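## Task

Load carrier TC so that white 6 ends up in well D7; any mapped vial not already in TC is waiting in rack R1. Order of work: (1) take every vial sitting in TC that is not on this map and put it in an empty well of R1; (2) put each mapped vial into its assigned TC well unless it is already there; (3) carry TC from transfer nest N1 onto raised nest N2 so it lies flat between N2's locators, with TC's well A1 at the N2 corner labelled A1; (4) leave forceps T1 in holder H1 with both tips in one slot and H1 upright and flat on its base. Every vial you move must stand on the bottom of its well. Every vial you do not move must still stand in its own well, and R1 must remain seated in its nest. Nothing may count on the robot to hold it: open the grippers and pull the arms away at the end.

## Robot and tools

Robot and scene. Two arms, left_arm and right_arm, each with a parallel gripper. Shared scene frame: origin on the table top midway between the arms, +x out over the table, +z up, left_arm on the +y side (the names do not match image sides). N1 sits between the arms; N2 is on right_arm's side. Vials are identified by cap colour plus the digit on the cap; a bar under the digit marks its upright reading direction. R1 and TC have row letters, column numbers and a triangle at A1 printed on top. Vials are meant to be lifted by the cap using forceps T1, which live in holder H1. Mounting plates and the metal frame behind the arms are fixed obstacles.

Gripper axes. Fingers point along the gripper's own +z and close along its y. The reported position is between the finger pads, roughly 1 cm short of the tips.

The 14-number row. Both execute_actions and move use one row of 14 values in [-1, 1] covering both arms, even if only one moves: dx, dy, dz, rx, ry, rz, opening for left_arm, then the same seven for right_arm. The first six of each arm are an offset, not a pose, expressed in that gripper's own axes, measured from the gripper pose shown in the latest result (before any result in the scene shows it, and for later calls within one reply, from where the arm is when the call starts). Scale: 1.0 = 0.6 m for dx, dy, dz and 180 degrees for the rotation; rx, ry, rz form a single rotation vector. Opening is absolute: +1 fully open (0.094 m), -1 closed. All zeros means return to the reference pose, not stand still.

execute_actions: argument actions, a list holding at most one item. Empty list = just report the state (with pictures). {"rows": [...], "steps": n} runs 1 to 15 rows for n control steps (1/30 s each, default 15, minimum 10); each row counts from the same reference pose, not from the previous row, and the last row repeats if rows run out. {"steps": n} alone is a wait of up to 300 steps, counted from the last result so reply time is included. Optional pictures: true adds camera images. The last 10 steps of an action run after the result is taken, during your next reply.

move: target is one 14-number row as above; speed is 0.002 to 0.5 m/s (default 0.25; turning up to twice that in rad/s). Each gripper travels straight toward its target, both finishing together, taking 0.5 to 10 s (cut off at 10 s). It does not avoid obstacles or the other arm. The opening is applied at the start. The result adds a move: line: done, off_target, moving, held or fault, plus limits (paced = target clipped; held = some steps were blocked, after which the arm may speed up) and each gripper's remaining distance.

wait: seconds, 0 to 10; sends nothing new.
zoom_image: camera (cam_head_left, cam_head_right, cam_high, cam_low, cam_left_wrist, cam_right_wrist) and region [x0, y0, x1, y1] in that camera's pixels, origin top-left, at most 504 x 504. Head, high and low images are 672x504; wrist images 616x616.
finished_scene: scene, 1 or 2; ends that scene for good and reports success.

Reading results. The state line gives each gripper's position (m) and quaternion wxyz; printed positions drift more at long reach. grip_measured is the finger opening on the command scale (the last Joint positions number is metres). Hand target shows where the controller is currently driving. HELD marks steps where your command was partly withheld; pose unreachable names an arm whose command was altered by the clearance check; too close warns of proximity; FAULT means an arm stopped; MOTOR HOT appears from 75 °C. Joint torques are total drive output, noisy and offset.

Control behaviour. Each step the command is clipped to 70 mm and 16 degrees from the measured pose, so long moves need several actions; check the pose and send the rest. Arms tend to settle a centimetre or more low and sag further under repeated zeros: to hold an arm, send the offset back to its desired pose in a reply's first call, zeros afterwards, and aim higher if it still sags. Because offsets count from measured poses, repeating a small push into something rigid does not push harder, but into something soft it does.

Gripping. Command about 0.03 below grip_measured for a firm hold, less for a gentle one. Finger force tops out near 50 to 62 N per pad and is weaker on parts under 2 mm thick.

Avoid: dropping or knocking anything off the table, slamming or hard pushing, fast contact (faster moves and targets far beyond contact hit harder), arms striking each other, and overheating a motor by holding loads long (90 °C stops that arm briefly; 100 °C makes it drop). Expect occasional tugs on held parts or nudges to loose ones.

Each tool is called after "Call:" as name(argument=value, ...) on one line, values as JSON.

## Session

I'll start by looking at the scene.

Call:
execute_actions(actions=[])

Scene clock: 0.00 s of 18600.00 s.
left_arm: end_effector_position=(+0.2915, +0.7737, +0.1497) grip_measured=+1.000 end_effector_quat_wxyz=(+0.549, -0.575, +0.323, +0.514) | right_arm: end_effector_position=(+0.3016, -0.4457, +0.1474) grip_measured=+1.000 end_effector_quat_wxyz=(+0.141, +0.840, +0.433, +0.295)
Joint positions: left_arm=[ 0.644  2.443  1.376  1.408 -1.169  0.009  0.094] | right_arm=[-0.946  1.511  1.144 -0.734 -0.491  1.471  0.094]
Joint velocities: left_arm=[ 0.007 -0.022 -0.007 -0.051 -0.066 -0.051  0.   ] | right_arm=[ 0.012 -0.002 -0.002 -0.007 -0.007 -0.066  0.   ]
Joint torques (N m, as the arm reports them, + toward a larger angle): no reading
Hand target (left_arm): +0.293, +0.774, +0.155; +0.551, -0.573, +0.323, +0.513
Hand target (right_arm): +0.300, -0.444, +0.148; +0.139, +0.840, +0.434, +0.294

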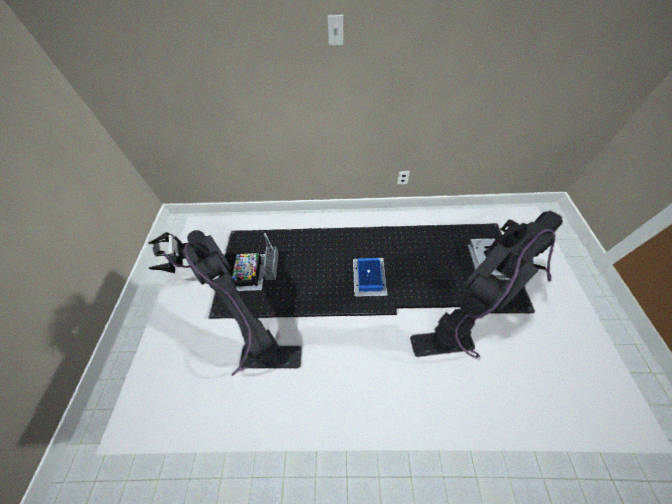

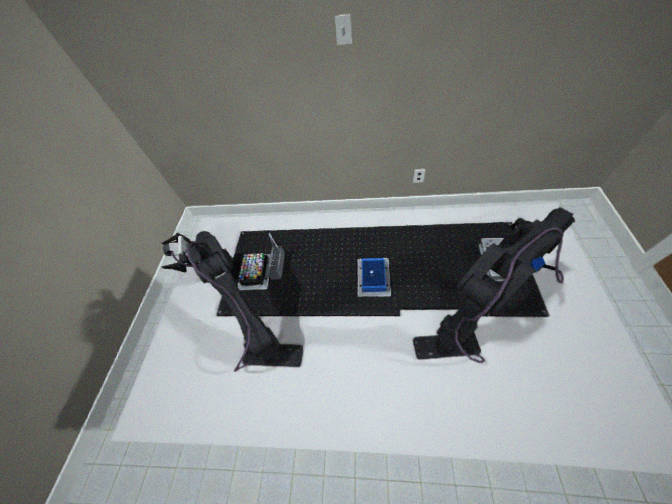

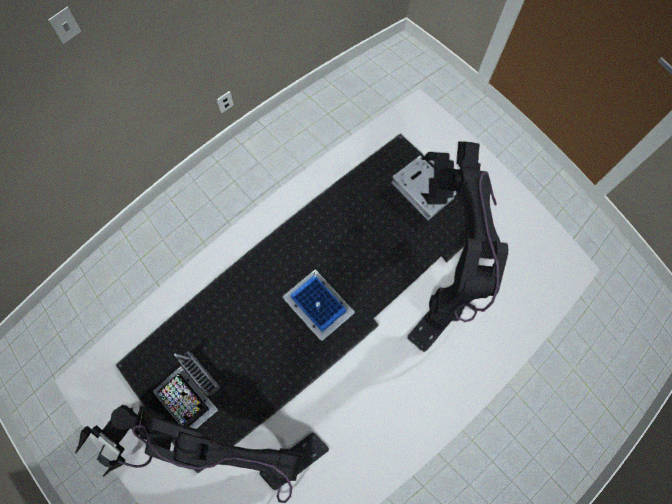

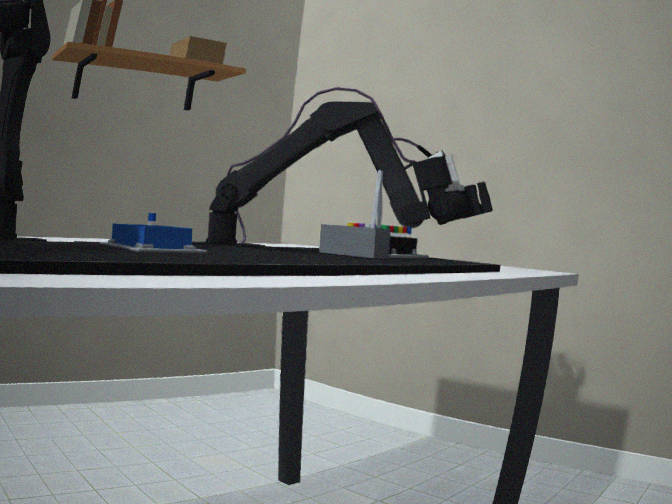

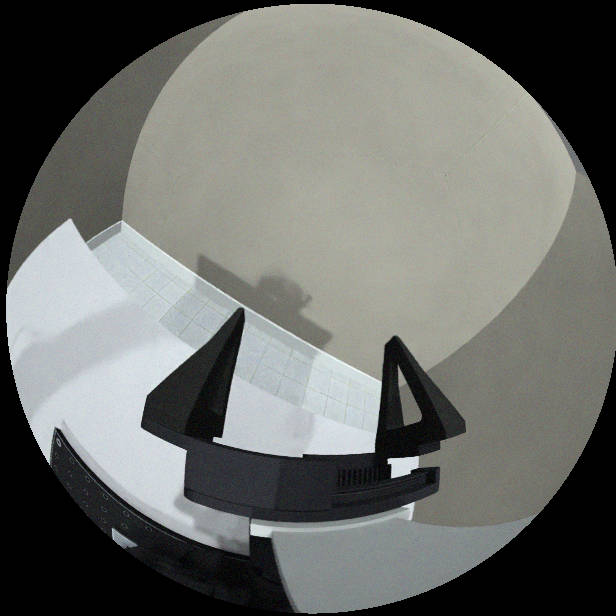

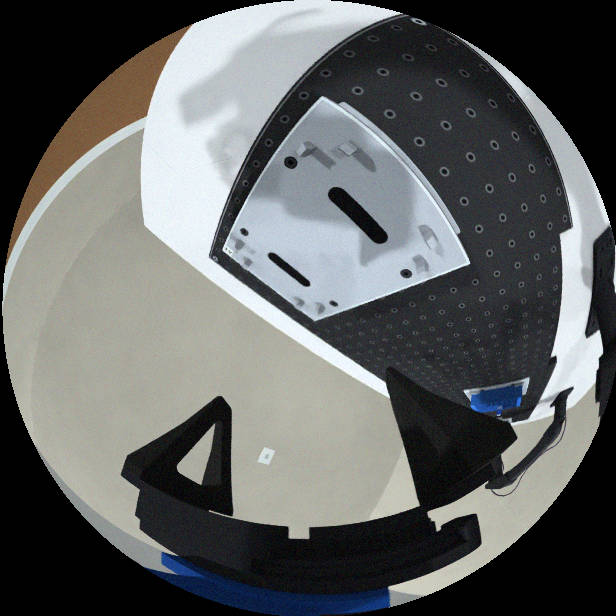

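Call:
zoom_image(camera="cam_high", region=[140, 335, 240, 435])

Call:
zoom_image(camera="cam_high", region=[270, 255, 370, 355])

Call:
zoom_image(camera="cam_head_left", region=[215, 220, 305, 300])

Call:
zoom_image(camera="cam_low", region=[290, 150, 450, 280])

Region (140, 335, 240, 435) of cam_high's 672x504 image, scaled by 5.040, with more detail than that image has.

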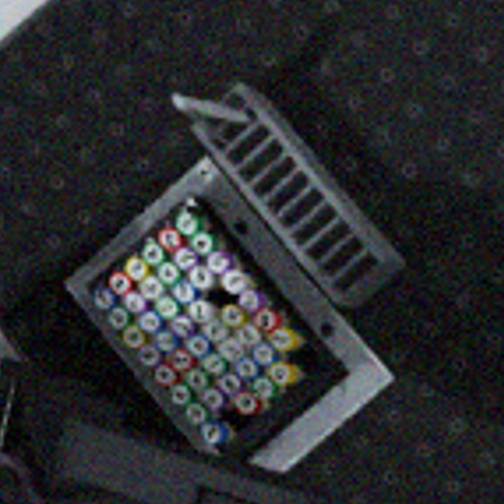

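Region (270, 255, 370, 355) of cam_high's 672x504 image, scaled by 5.040, with more detail than that image has.

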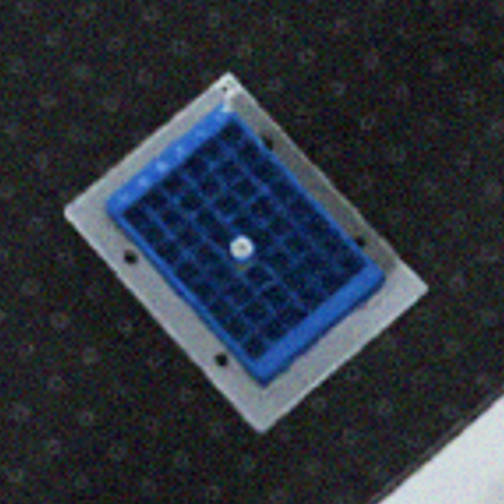

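Region (215, 220, 305, 300) of cam_head_left's 672x504 image, scaled by 5.600, with more detail than that image has.

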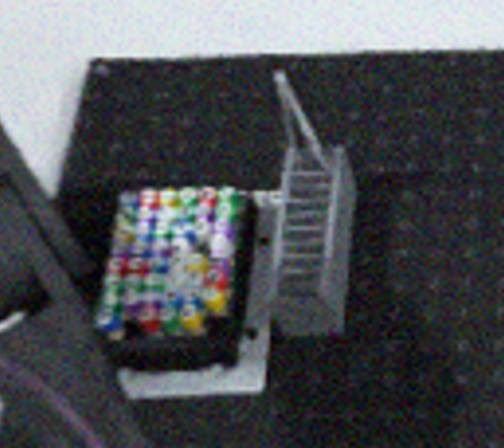

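Region (290, 150, 450, 280) of cam_low's 672x504 image, scaled by 3.150, with more detail than that image has; it fills the top 410 rows of this view, and the rest is white.

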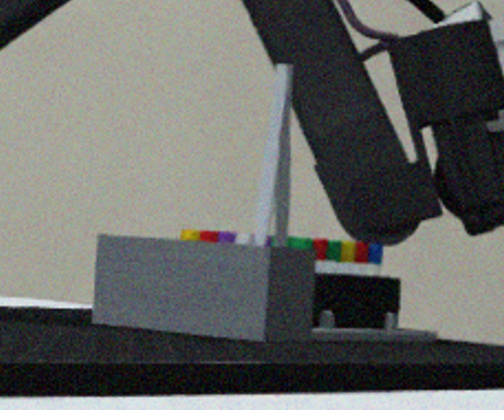

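Call:
move(target=[-0.126,-0.040,0.017,0,0,0,1, 0.031,0.041,-0.0655,0,0,0,1], speed=0.2)

Scene clock: 8.23 s of 18600.00 s.
left_arm: end_effector_position=(+0.2886, +0.7716, +0.2200) grip_measured=+1.000 end_effector_quat_wxyz=(+0.546, -0.574, +0.326, +0.516) | right_arm: end_effector_position=(+0.3023, -0.4463, +0.1901) grip_measured=+1.000 end_effector_quat_wxyz=(+0.139, +0.841, +0.433, +0.294)
Joint positions: left_arm=[ 0.644  2.253  1.376  1.215 -1.169  0.016  0.094] | right_arm=[-0.946  1.511  1.316 -0.909 -0.491  1.471  0.094]
Joint velocities: left_arm=[-0.002  0.007  0.007 -0.037  0.007 -0.066  0.   ] | right_arm=[-0.037 -0.007 -0.002  0.051  0.007  0.007  0.   ]
Joint torques (N m, as the arm reports them, + toward a larger angle): left_arm=[  0.12 -11.06   6.96   1.17   0.2   -0.07] | right_arm=[ 0.01 -8.46  9.31  0.86 -0.22 -0.05]
Hand target (left_arm): +0.291, +0.773, +0.229; +0.549, -0.575, +0.323, +0.514
Hand target (right_arm): +0.301, -0.445, +0.197; +0.141, +0.840, +0.433, +0.295
Off the commanded pose (left_arm): 0.010 m, 1 deg.
Off the commanded pose (right_arm): 0.007 m, 0 deg.
Kept back: nothing.
After step 90, 4.13 s passed at rest.
move: done

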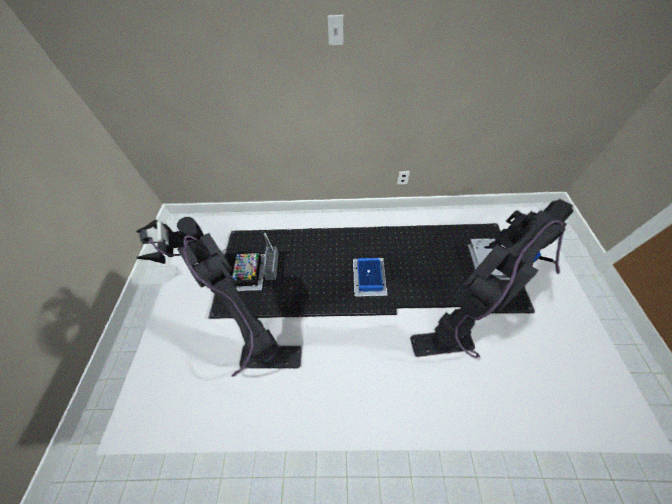

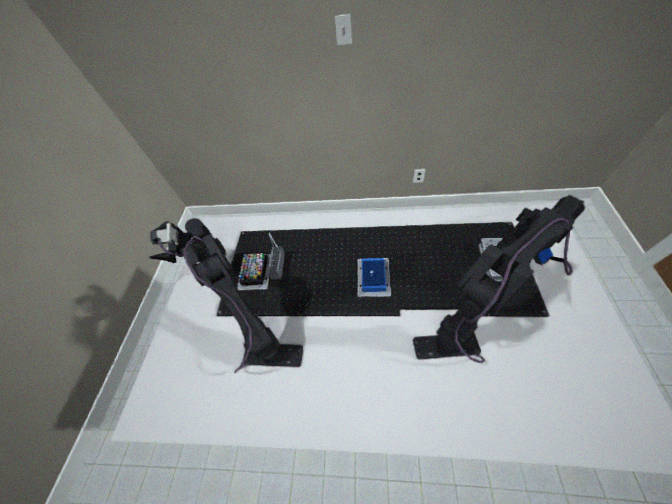

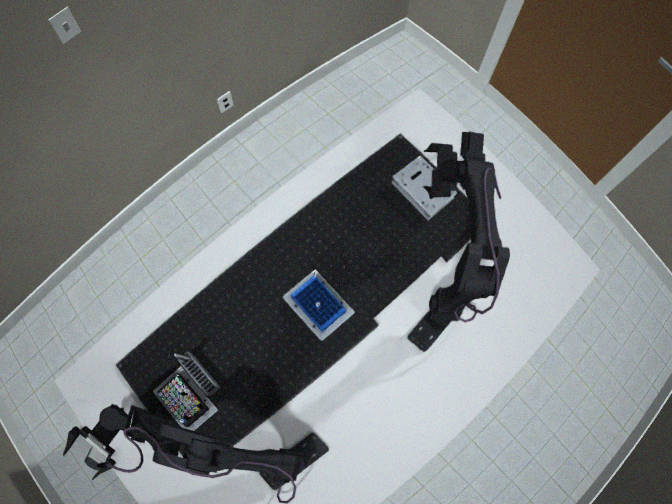

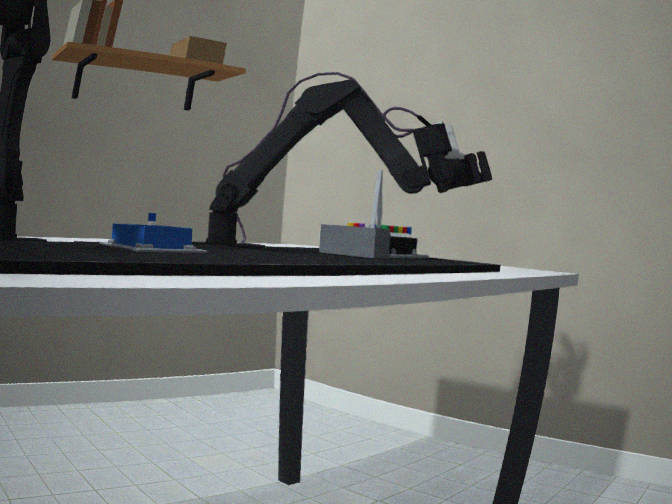

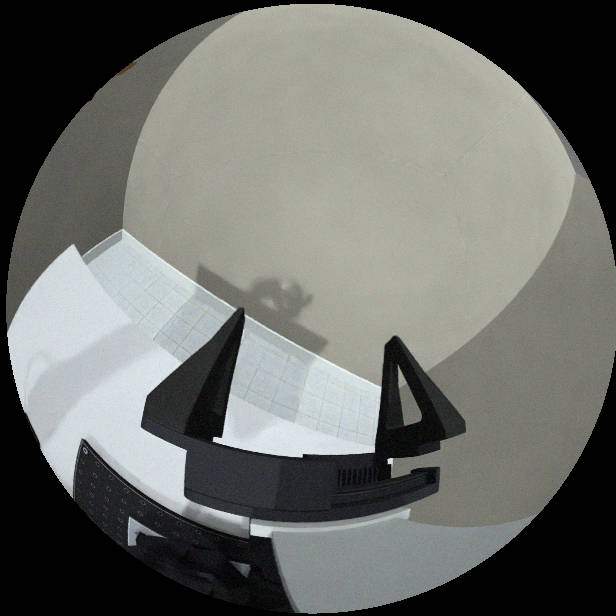

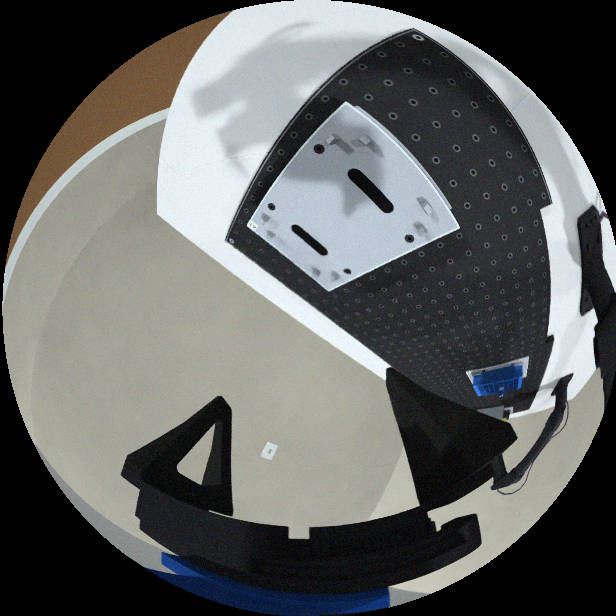

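Call:
move(target=[-0.1305,0.100,-0.4765,0.4304,0.4554,0.4788,1, -0.051,0.0235,-0.0735,0.233,0.110,-0.667,1], speed=0.4)

Scene clock: 14.27 s of 18600.00 s.
left_arm: end_effector_position=(+0.2831, +0.4790, +0.2332) grip_measured=+1.000 end_effector_quat_wxyz=(+0.081, +0.004, +0.996, +0.048) | right_arm: end_effector_position=(+0.2681, -0.4832, +0.2093) grip_measured=+1.000 end_effector_quat_wxyz=(+0.042, +0.009, +0.998, -0.035)
Joint positions: left_arm=[ 0.432  1.784  1.955 -1.553 -0.022  0.42   0.094] | right_arm=[-0.855  1.882  1.991 -1.572 -0.005 -0.729  0.094]
Joint velocities: left_arm=[-0.007 -0.002 -0.007 -0.007  0.051 -0.051  0.   ] | right_arm=[-0.002 -0.007  0.012  0.037 -0.037 -0.081  0.   ]
Joint torques (N m, as the arm reports them, + toward a larger angle): left_arm=[-0.43 -8.43  4.42  0.54  0.17  0.07] | right_arm=[  1.05 -12.53   8.68   0.39   0.05  -0.11]
Hand target (left_arm): +0.278, +0.472, +0.238; +0.084, +0.012, +0.996, +0.042
Hand target (right_arm): +0.269, -0.480, +0.222; +0.051, -0.001, +0.998, -0.048
Off the commanded pose (left_arm): 0.012 m, 11 deg.
Off the commanded pose (right_arm): 0.012 m, 6 deg.
joint sent to its limit (left arm) — the command would take joint 4 (wrist pitch) past its lower limit, so that joint was sent only as far as its limit.
joint sent to its limit (right arm) — the command would take joint 4 (wrist pitch) past its lower limit, so that joint was sent only as far as its limit.
Kept back: nothing.
move: off_target (left_arm, right_arm)

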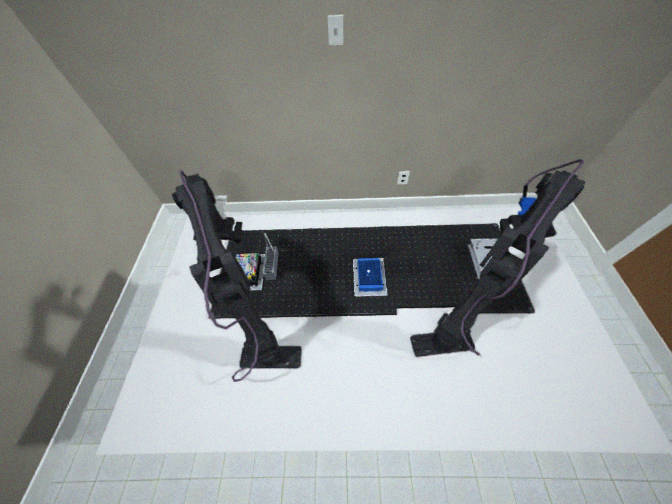

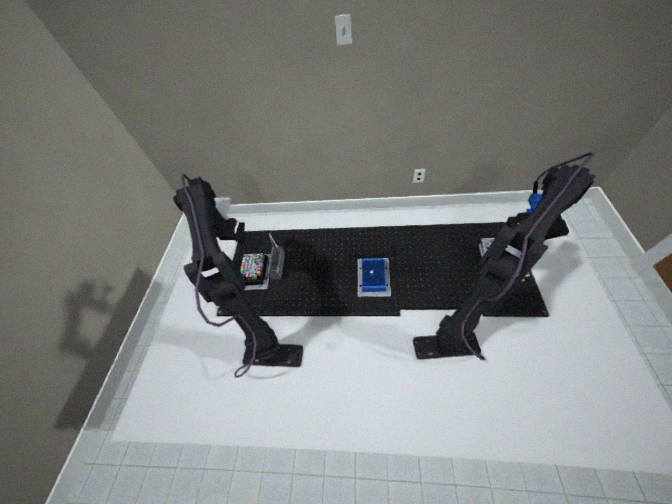

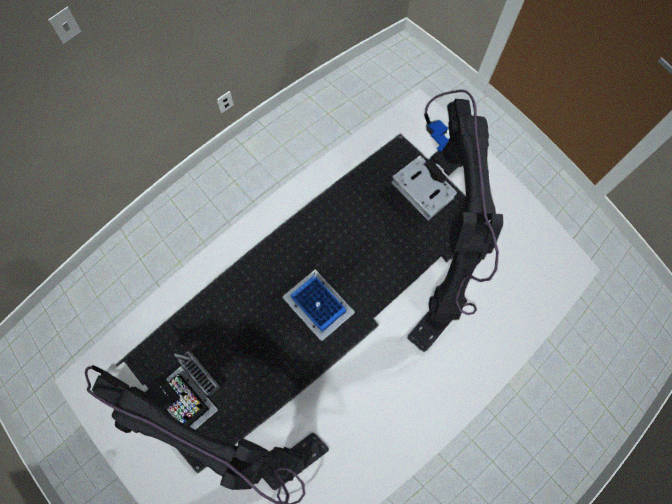

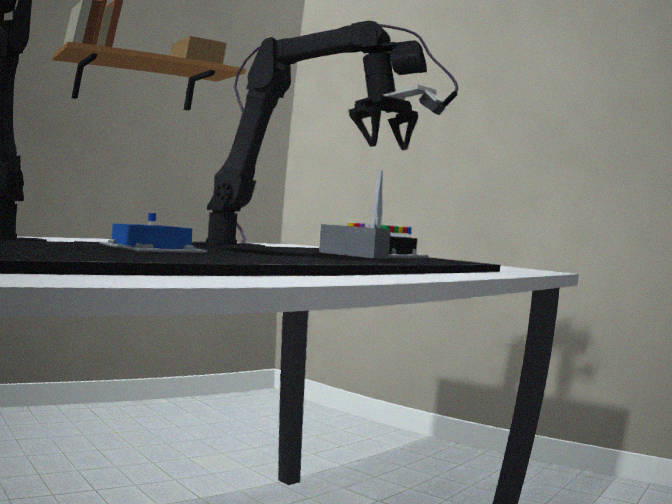

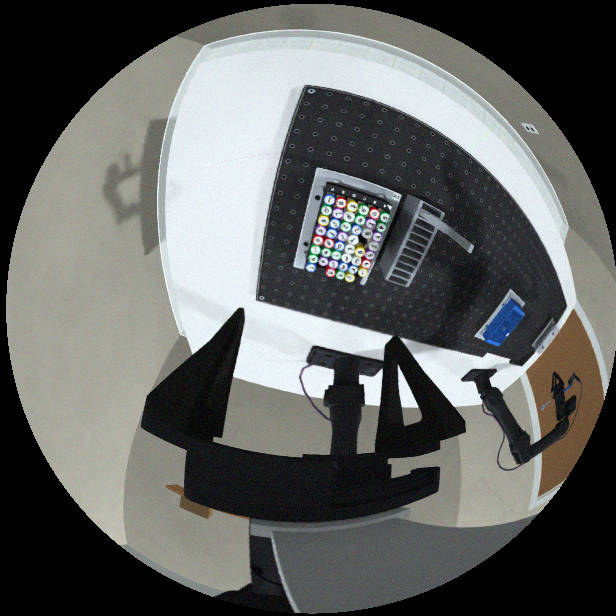

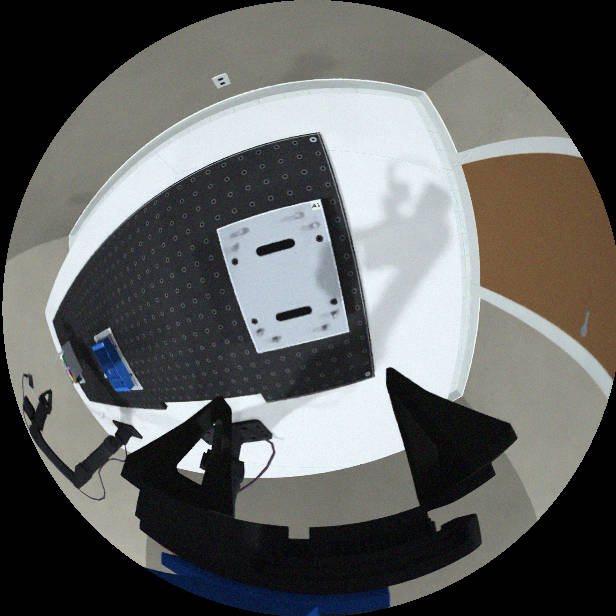

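Call:
zoom_image(camera="cam_left_wrist", region=[285, 160, 415, 295])

Call:
zoom_image(camera="cam_left_wrist", region=[375, 180, 495, 300])

Region (285, 160, 415, 295) of cam_left_wrist's 616x616 image, scaled by 3.733, with more detail than that image has; it fills the left 485 columns of this view, and the rest is white.

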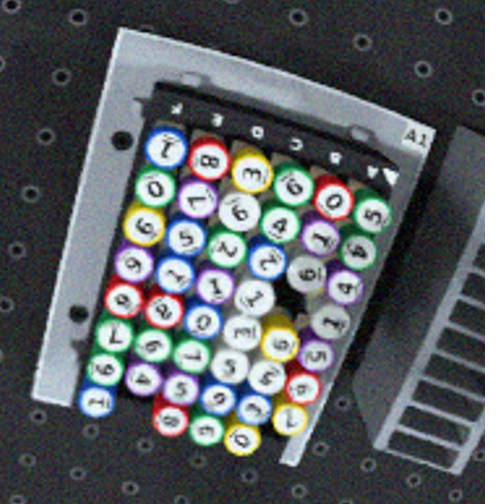

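Region (375, 180, 495, 300) of cam_left_wrist's 616x616 image, scaled by 4.200, with more detail than that image has.

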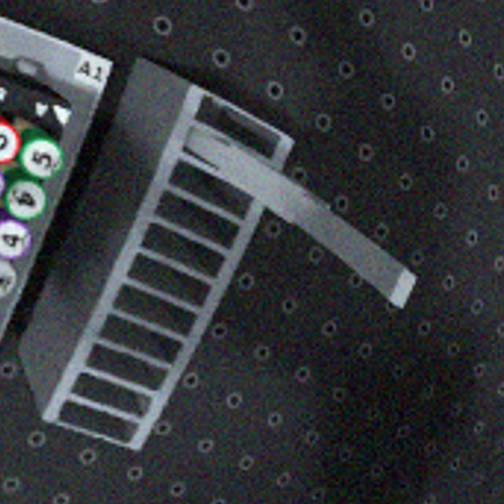

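Call:
zoom_image(camera="cam_left_wrist", region=[335, 200, 390, 270])

Region (335, 200, 390, 270) of cam_left_wrist's 616x616 image, scaled by 7.200, with more detail than that image has; it fills the left 396 columns of this view, and the rest is white.

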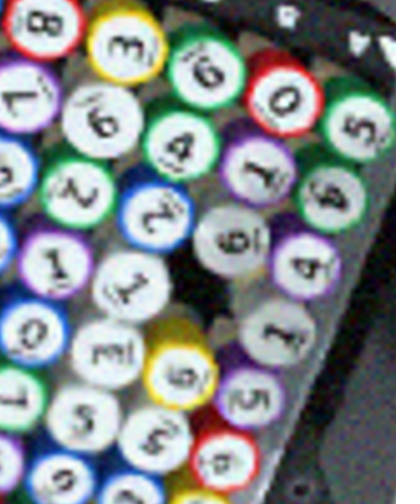

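Call:
zoom_image(camera="cam_right_wrist", region=[200, 185, 370, 365])

Region (200, 185, 370, 365) of cam_right_wrist's 616x616 image, scaled by 2.800, with more detail than that image has.

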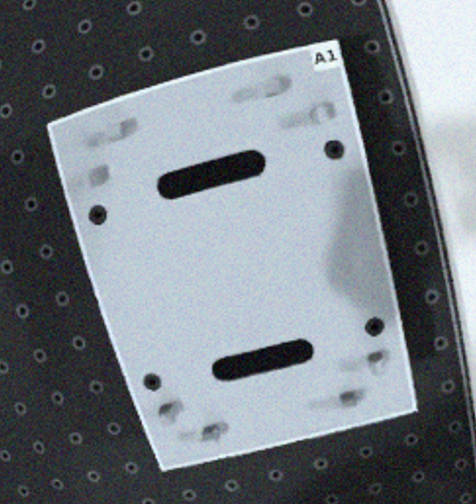

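Call:
move(target=[-0.0915,-0.1857,0.0307,0.0297,-0.0594,-0.0078,1, 0.001,0.515,0.123,-0.0031,0.0369,0.3828,1], speed=0.3)

Scene clock: 38.63 s of 18600.00 s.
left_arm: end_effector_position=(+0.3403, +0.3735, +0.2077) grip_measured=+1.000 end_effector_quat_wxyz=(+0.157, -0.001, +0.988, +0.003) | right_arm: end_effector_position=(+0.2831, -0.1873, +0.1219) grip_measured=+1.000 end_effector_quat_wxyz=(+0.015, +0.573, +0.820, +0.007)
Joint positions: left_arm=[ 0.137  1.726  1.744 -1.274  0.029  0.109  0.094] | right_arm=[ 0.068  1.604  1.315 -1.251  0.01   1.395  0.094]
Joint velocities: left_arm=[ 0.002 -0.037  0.022 -0.051 -0.007  0.022  0.   ] | right_arm=[-0.007 -0.017 -0.007 -0.007 -0.081 -0.007  0.   ]
Joint torques (N m, as the arm reports them, + toward a larger angle): left_arm=[-0.46 -8.57  4.56  1.16  0.15 -0.08] | right_arm=[ 0.74 -6.62  6.02  0.37  0.07  0.03]
Hand target (left_arm): +0.342, +0.370, +0.215; +0.176, -0.001, +0.984, -0.000
Hand target (right_arm): +0.279, -0.187, +0.113; +0.005, +0.573, +0.820, -0.006
Off the commanded pose (left_arm): 0.007 m, 2 deg.
Off the commanded pose (right_arm): 0.011 m, 2 deg.
Kept back: nothing.
After step 90, 18.63 s passed at rest.
move: off_target (right_arm)

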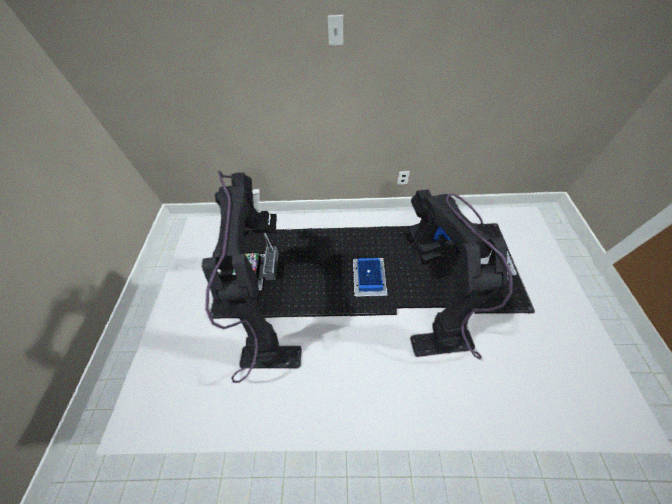

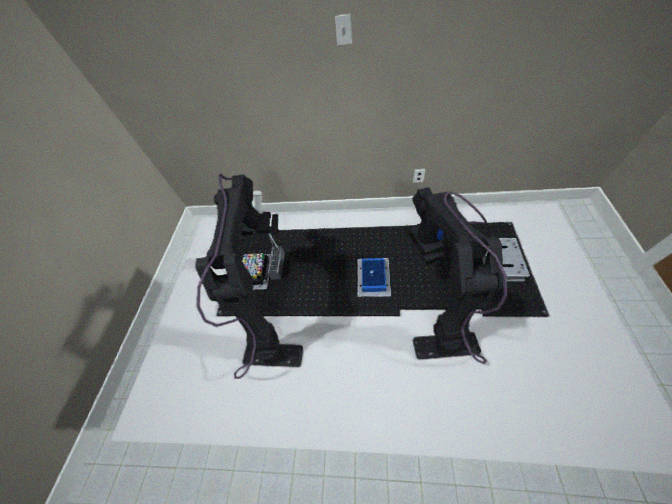

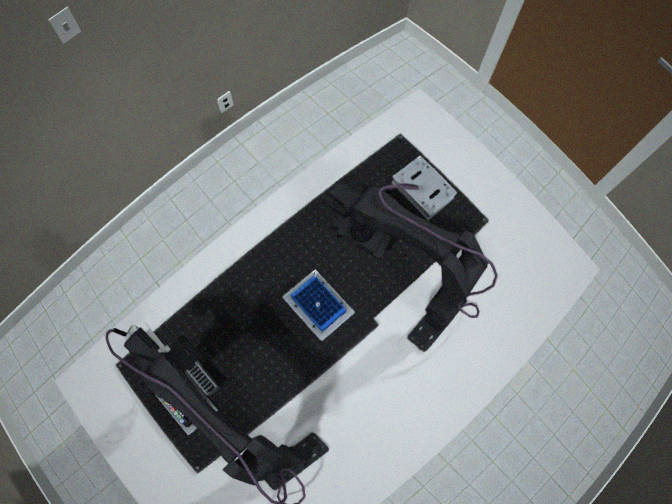

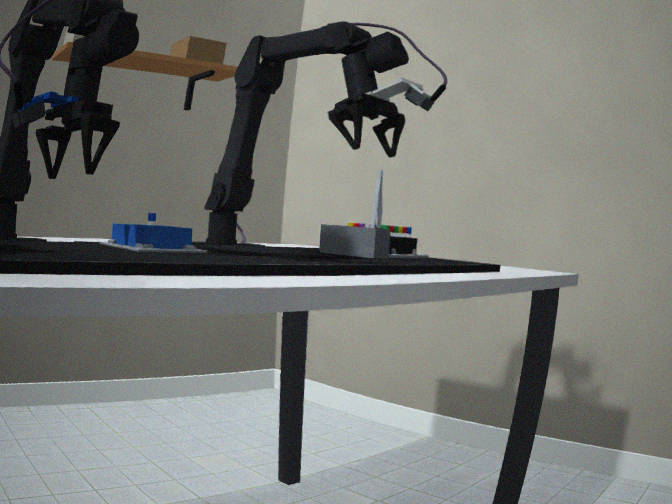

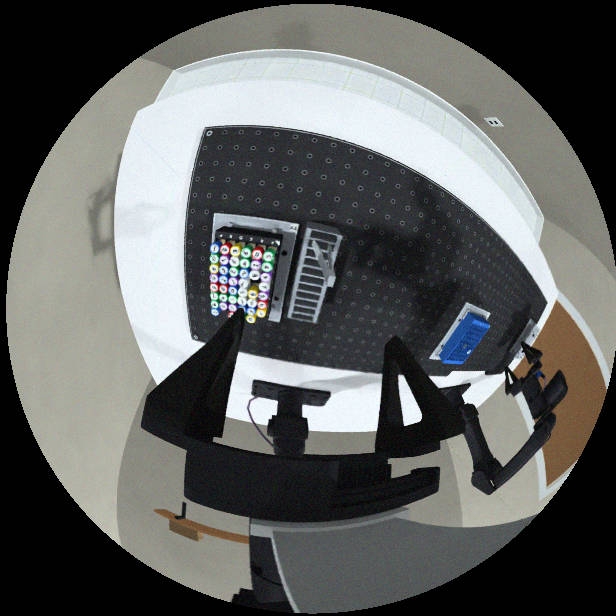

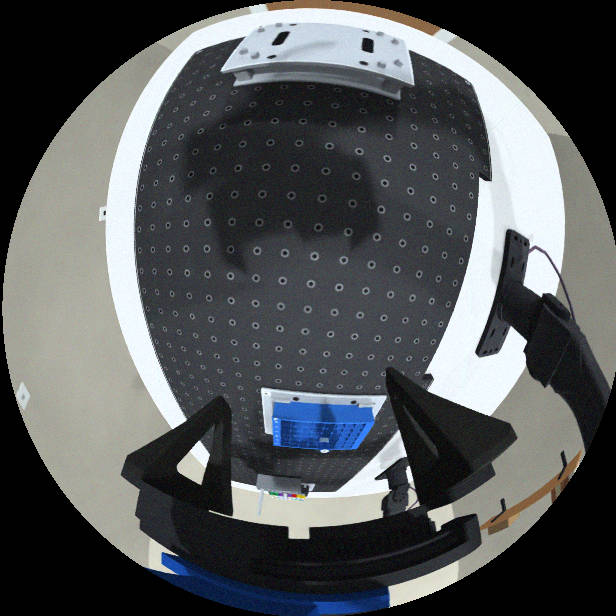

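Call:
zoom_image(camera="cam_left_wrist", region=[275, 210, 375, 330])

Call:
zoom_image(camera="cam_low", region=[310, 90, 450, 270])

Call:
zoom_image(camera="cam_right_wrist", region=[240, 380, 400, 530])

Region (275, 210, 375, 330) of cam_left_wrist's 616x616 image, scaled by 4.200, with more detail than that image has.

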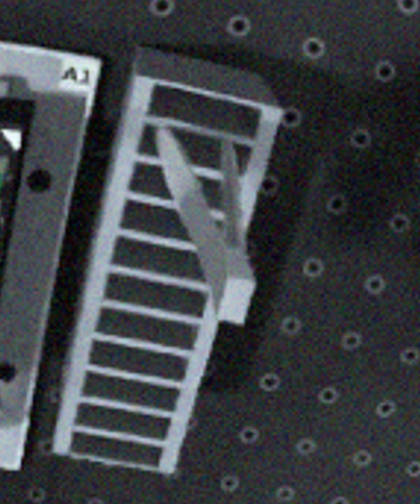

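Region (310, 90, 450, 270) of cam_low's 672x504 image, scaled by 2.800, with more detail than that image has.

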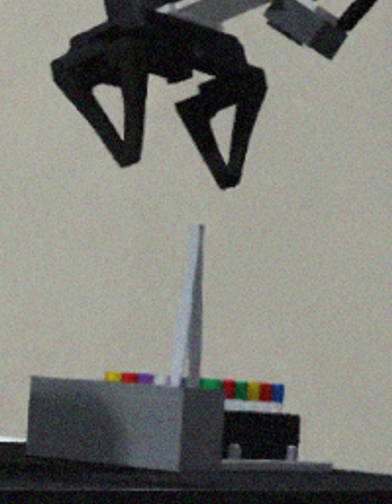

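Region (240, 380, 400, 530) of cam_right_wrist's 616x616 image, scaled by 3.150, with more detail than that image has; it fills the top 472 rows of this view, and the rest is white.

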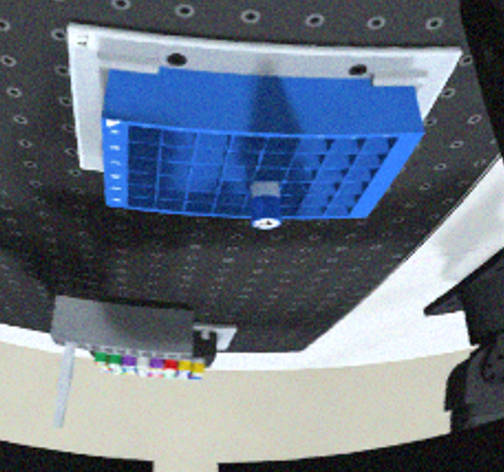

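Call:
move(target=[0.0269,-0.0133,0.1187,0,-0.022,0,1, 0,0,0,0,0,0,1], speed=0.1)

Scene clock: 43.07 s of 18600.00 s.
left_arm: end_effector_position=(+0.3440, +0.3674, +0.1265) grip_measured=+1.000 end_effector_quat_wxyz=(+0.171, -0.001, +0.985, +0.002) | right_arm: end_effector_position=(+0.2832, -0.1873, +0.1219) grip_measured=+1.000 end_effector_quat_wxyz=(+0.015, +0.574, +0.819, +0.007)
Joint positions: left_arm=[ 0.12   1.684  1.363 -0.906  0.029  0.09   0.094] | right_arm=[ 0.068  1.604  1.315 -1.251  0.01   1.398  0.094]
Joint velocities: left_arm=[ 0.007  0.002 -0.007  0.037 -0.037 -0.022  0.   ] | right_arm=[ 0.002  0.012 -0.007 -0.007 -0.037  0.066  0.   ]
Joint torques (N m, as the arm reports them, + toward a larger angle): left_arm=[-0.58 -8.57  5.07  1.19  0.01 -0.11] | right_arm=[ 0.08 -8.09  7.3   0.35  0.01 -0.06]
Hand target (left_arm): +0.347, +0.365, +0.135; +0.191, -0.001, +0.982, +0.004
Hand target (right_arm): +0.283, -0.187, +0.122; +0.015, +0.573, +0.820, +0.007
Off the commanded pose (left_arm): 0.009 m, 2 deg.
Off the commanded pose (right_arm): 0.000 m, 0 deg.
Kept back: nothing.
After step 90, 0.03 s passed at rest.
move: done

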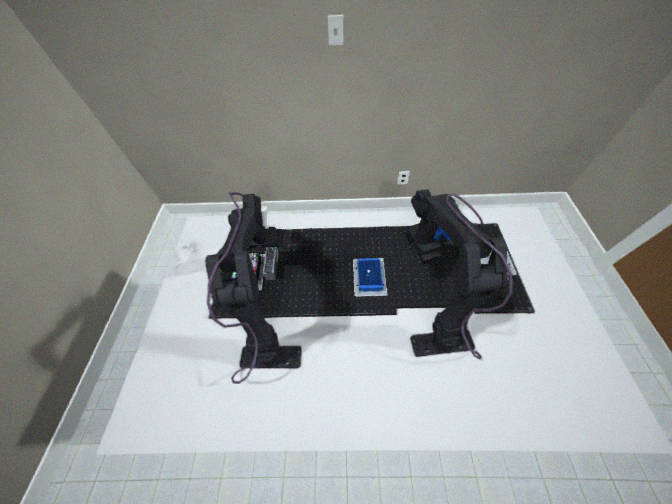

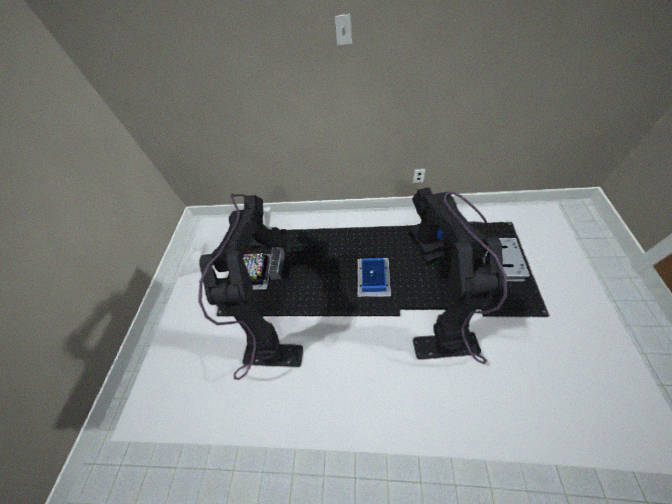

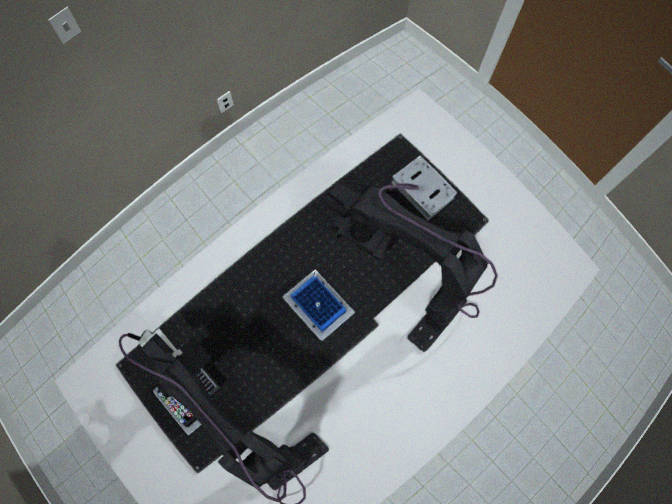

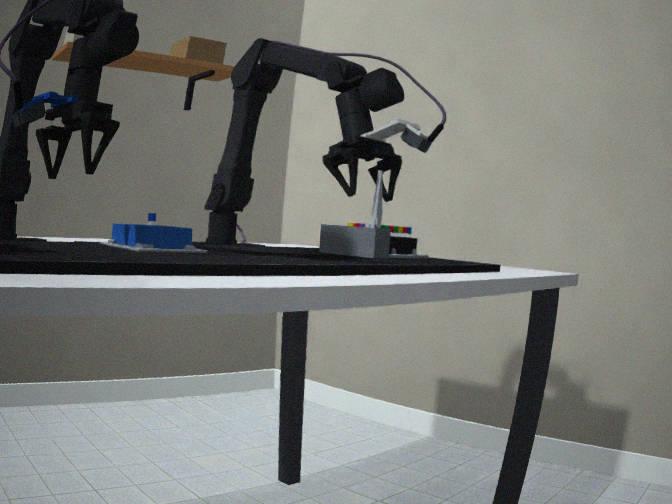

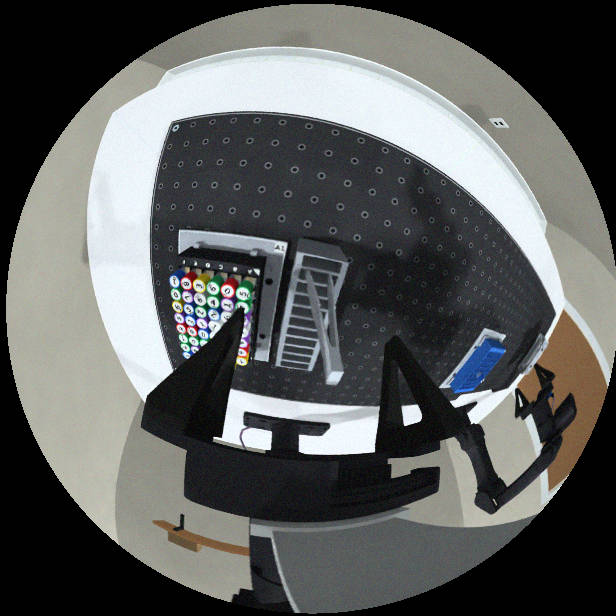

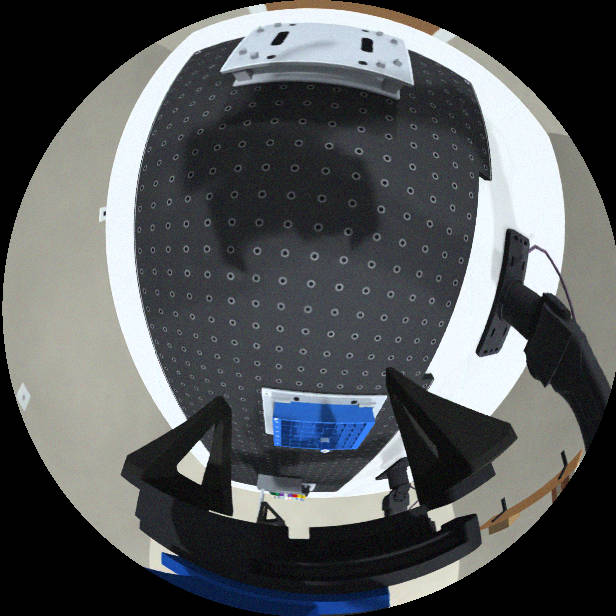

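Call:
zoom_image(camera="cam_right_wrist", region=[235, 465, 325, 535])

Call:
zoom_image(camera="cam_low", region=[310, 110, 450, 270])

Call:
zoom_image(camera="cam_left_wrist", region=[160, 225, 420, 460])

Region (235, 465, 325, 535) of cam_right_wrist's 616x616 image, scaled by 5.600, with more detail than that image has.

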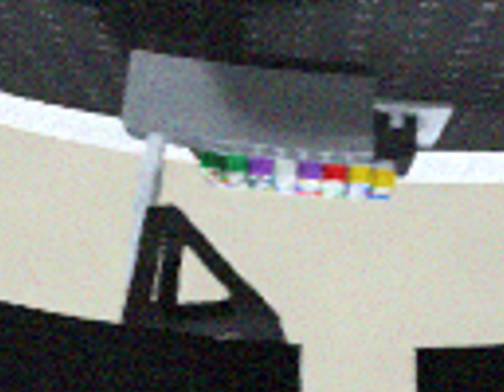

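Region (310, 110, 450, 270) of cam_low's 672x504 image, scaled by 3.150, with more detail than that image has; it fills the left 441 columns of this view, and the rest is white.

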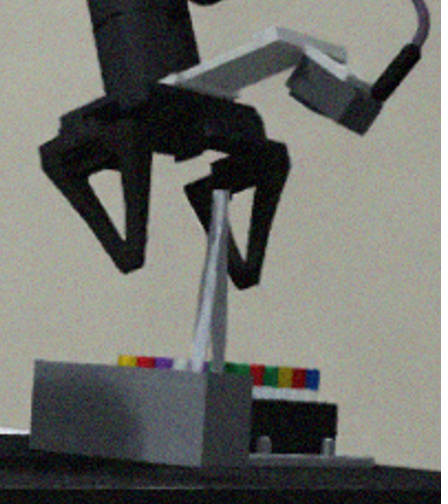

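Region (160, 225, 420, 460) of cam_left_wrist's 616x616 image, scaled by 1.938, with more detail than that image has; it fills the top 456 rows of this view, and the rest is white.

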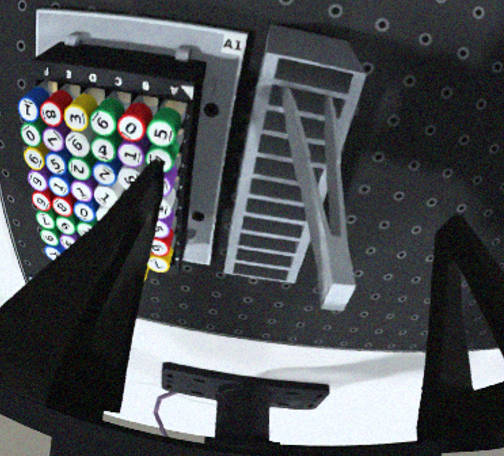

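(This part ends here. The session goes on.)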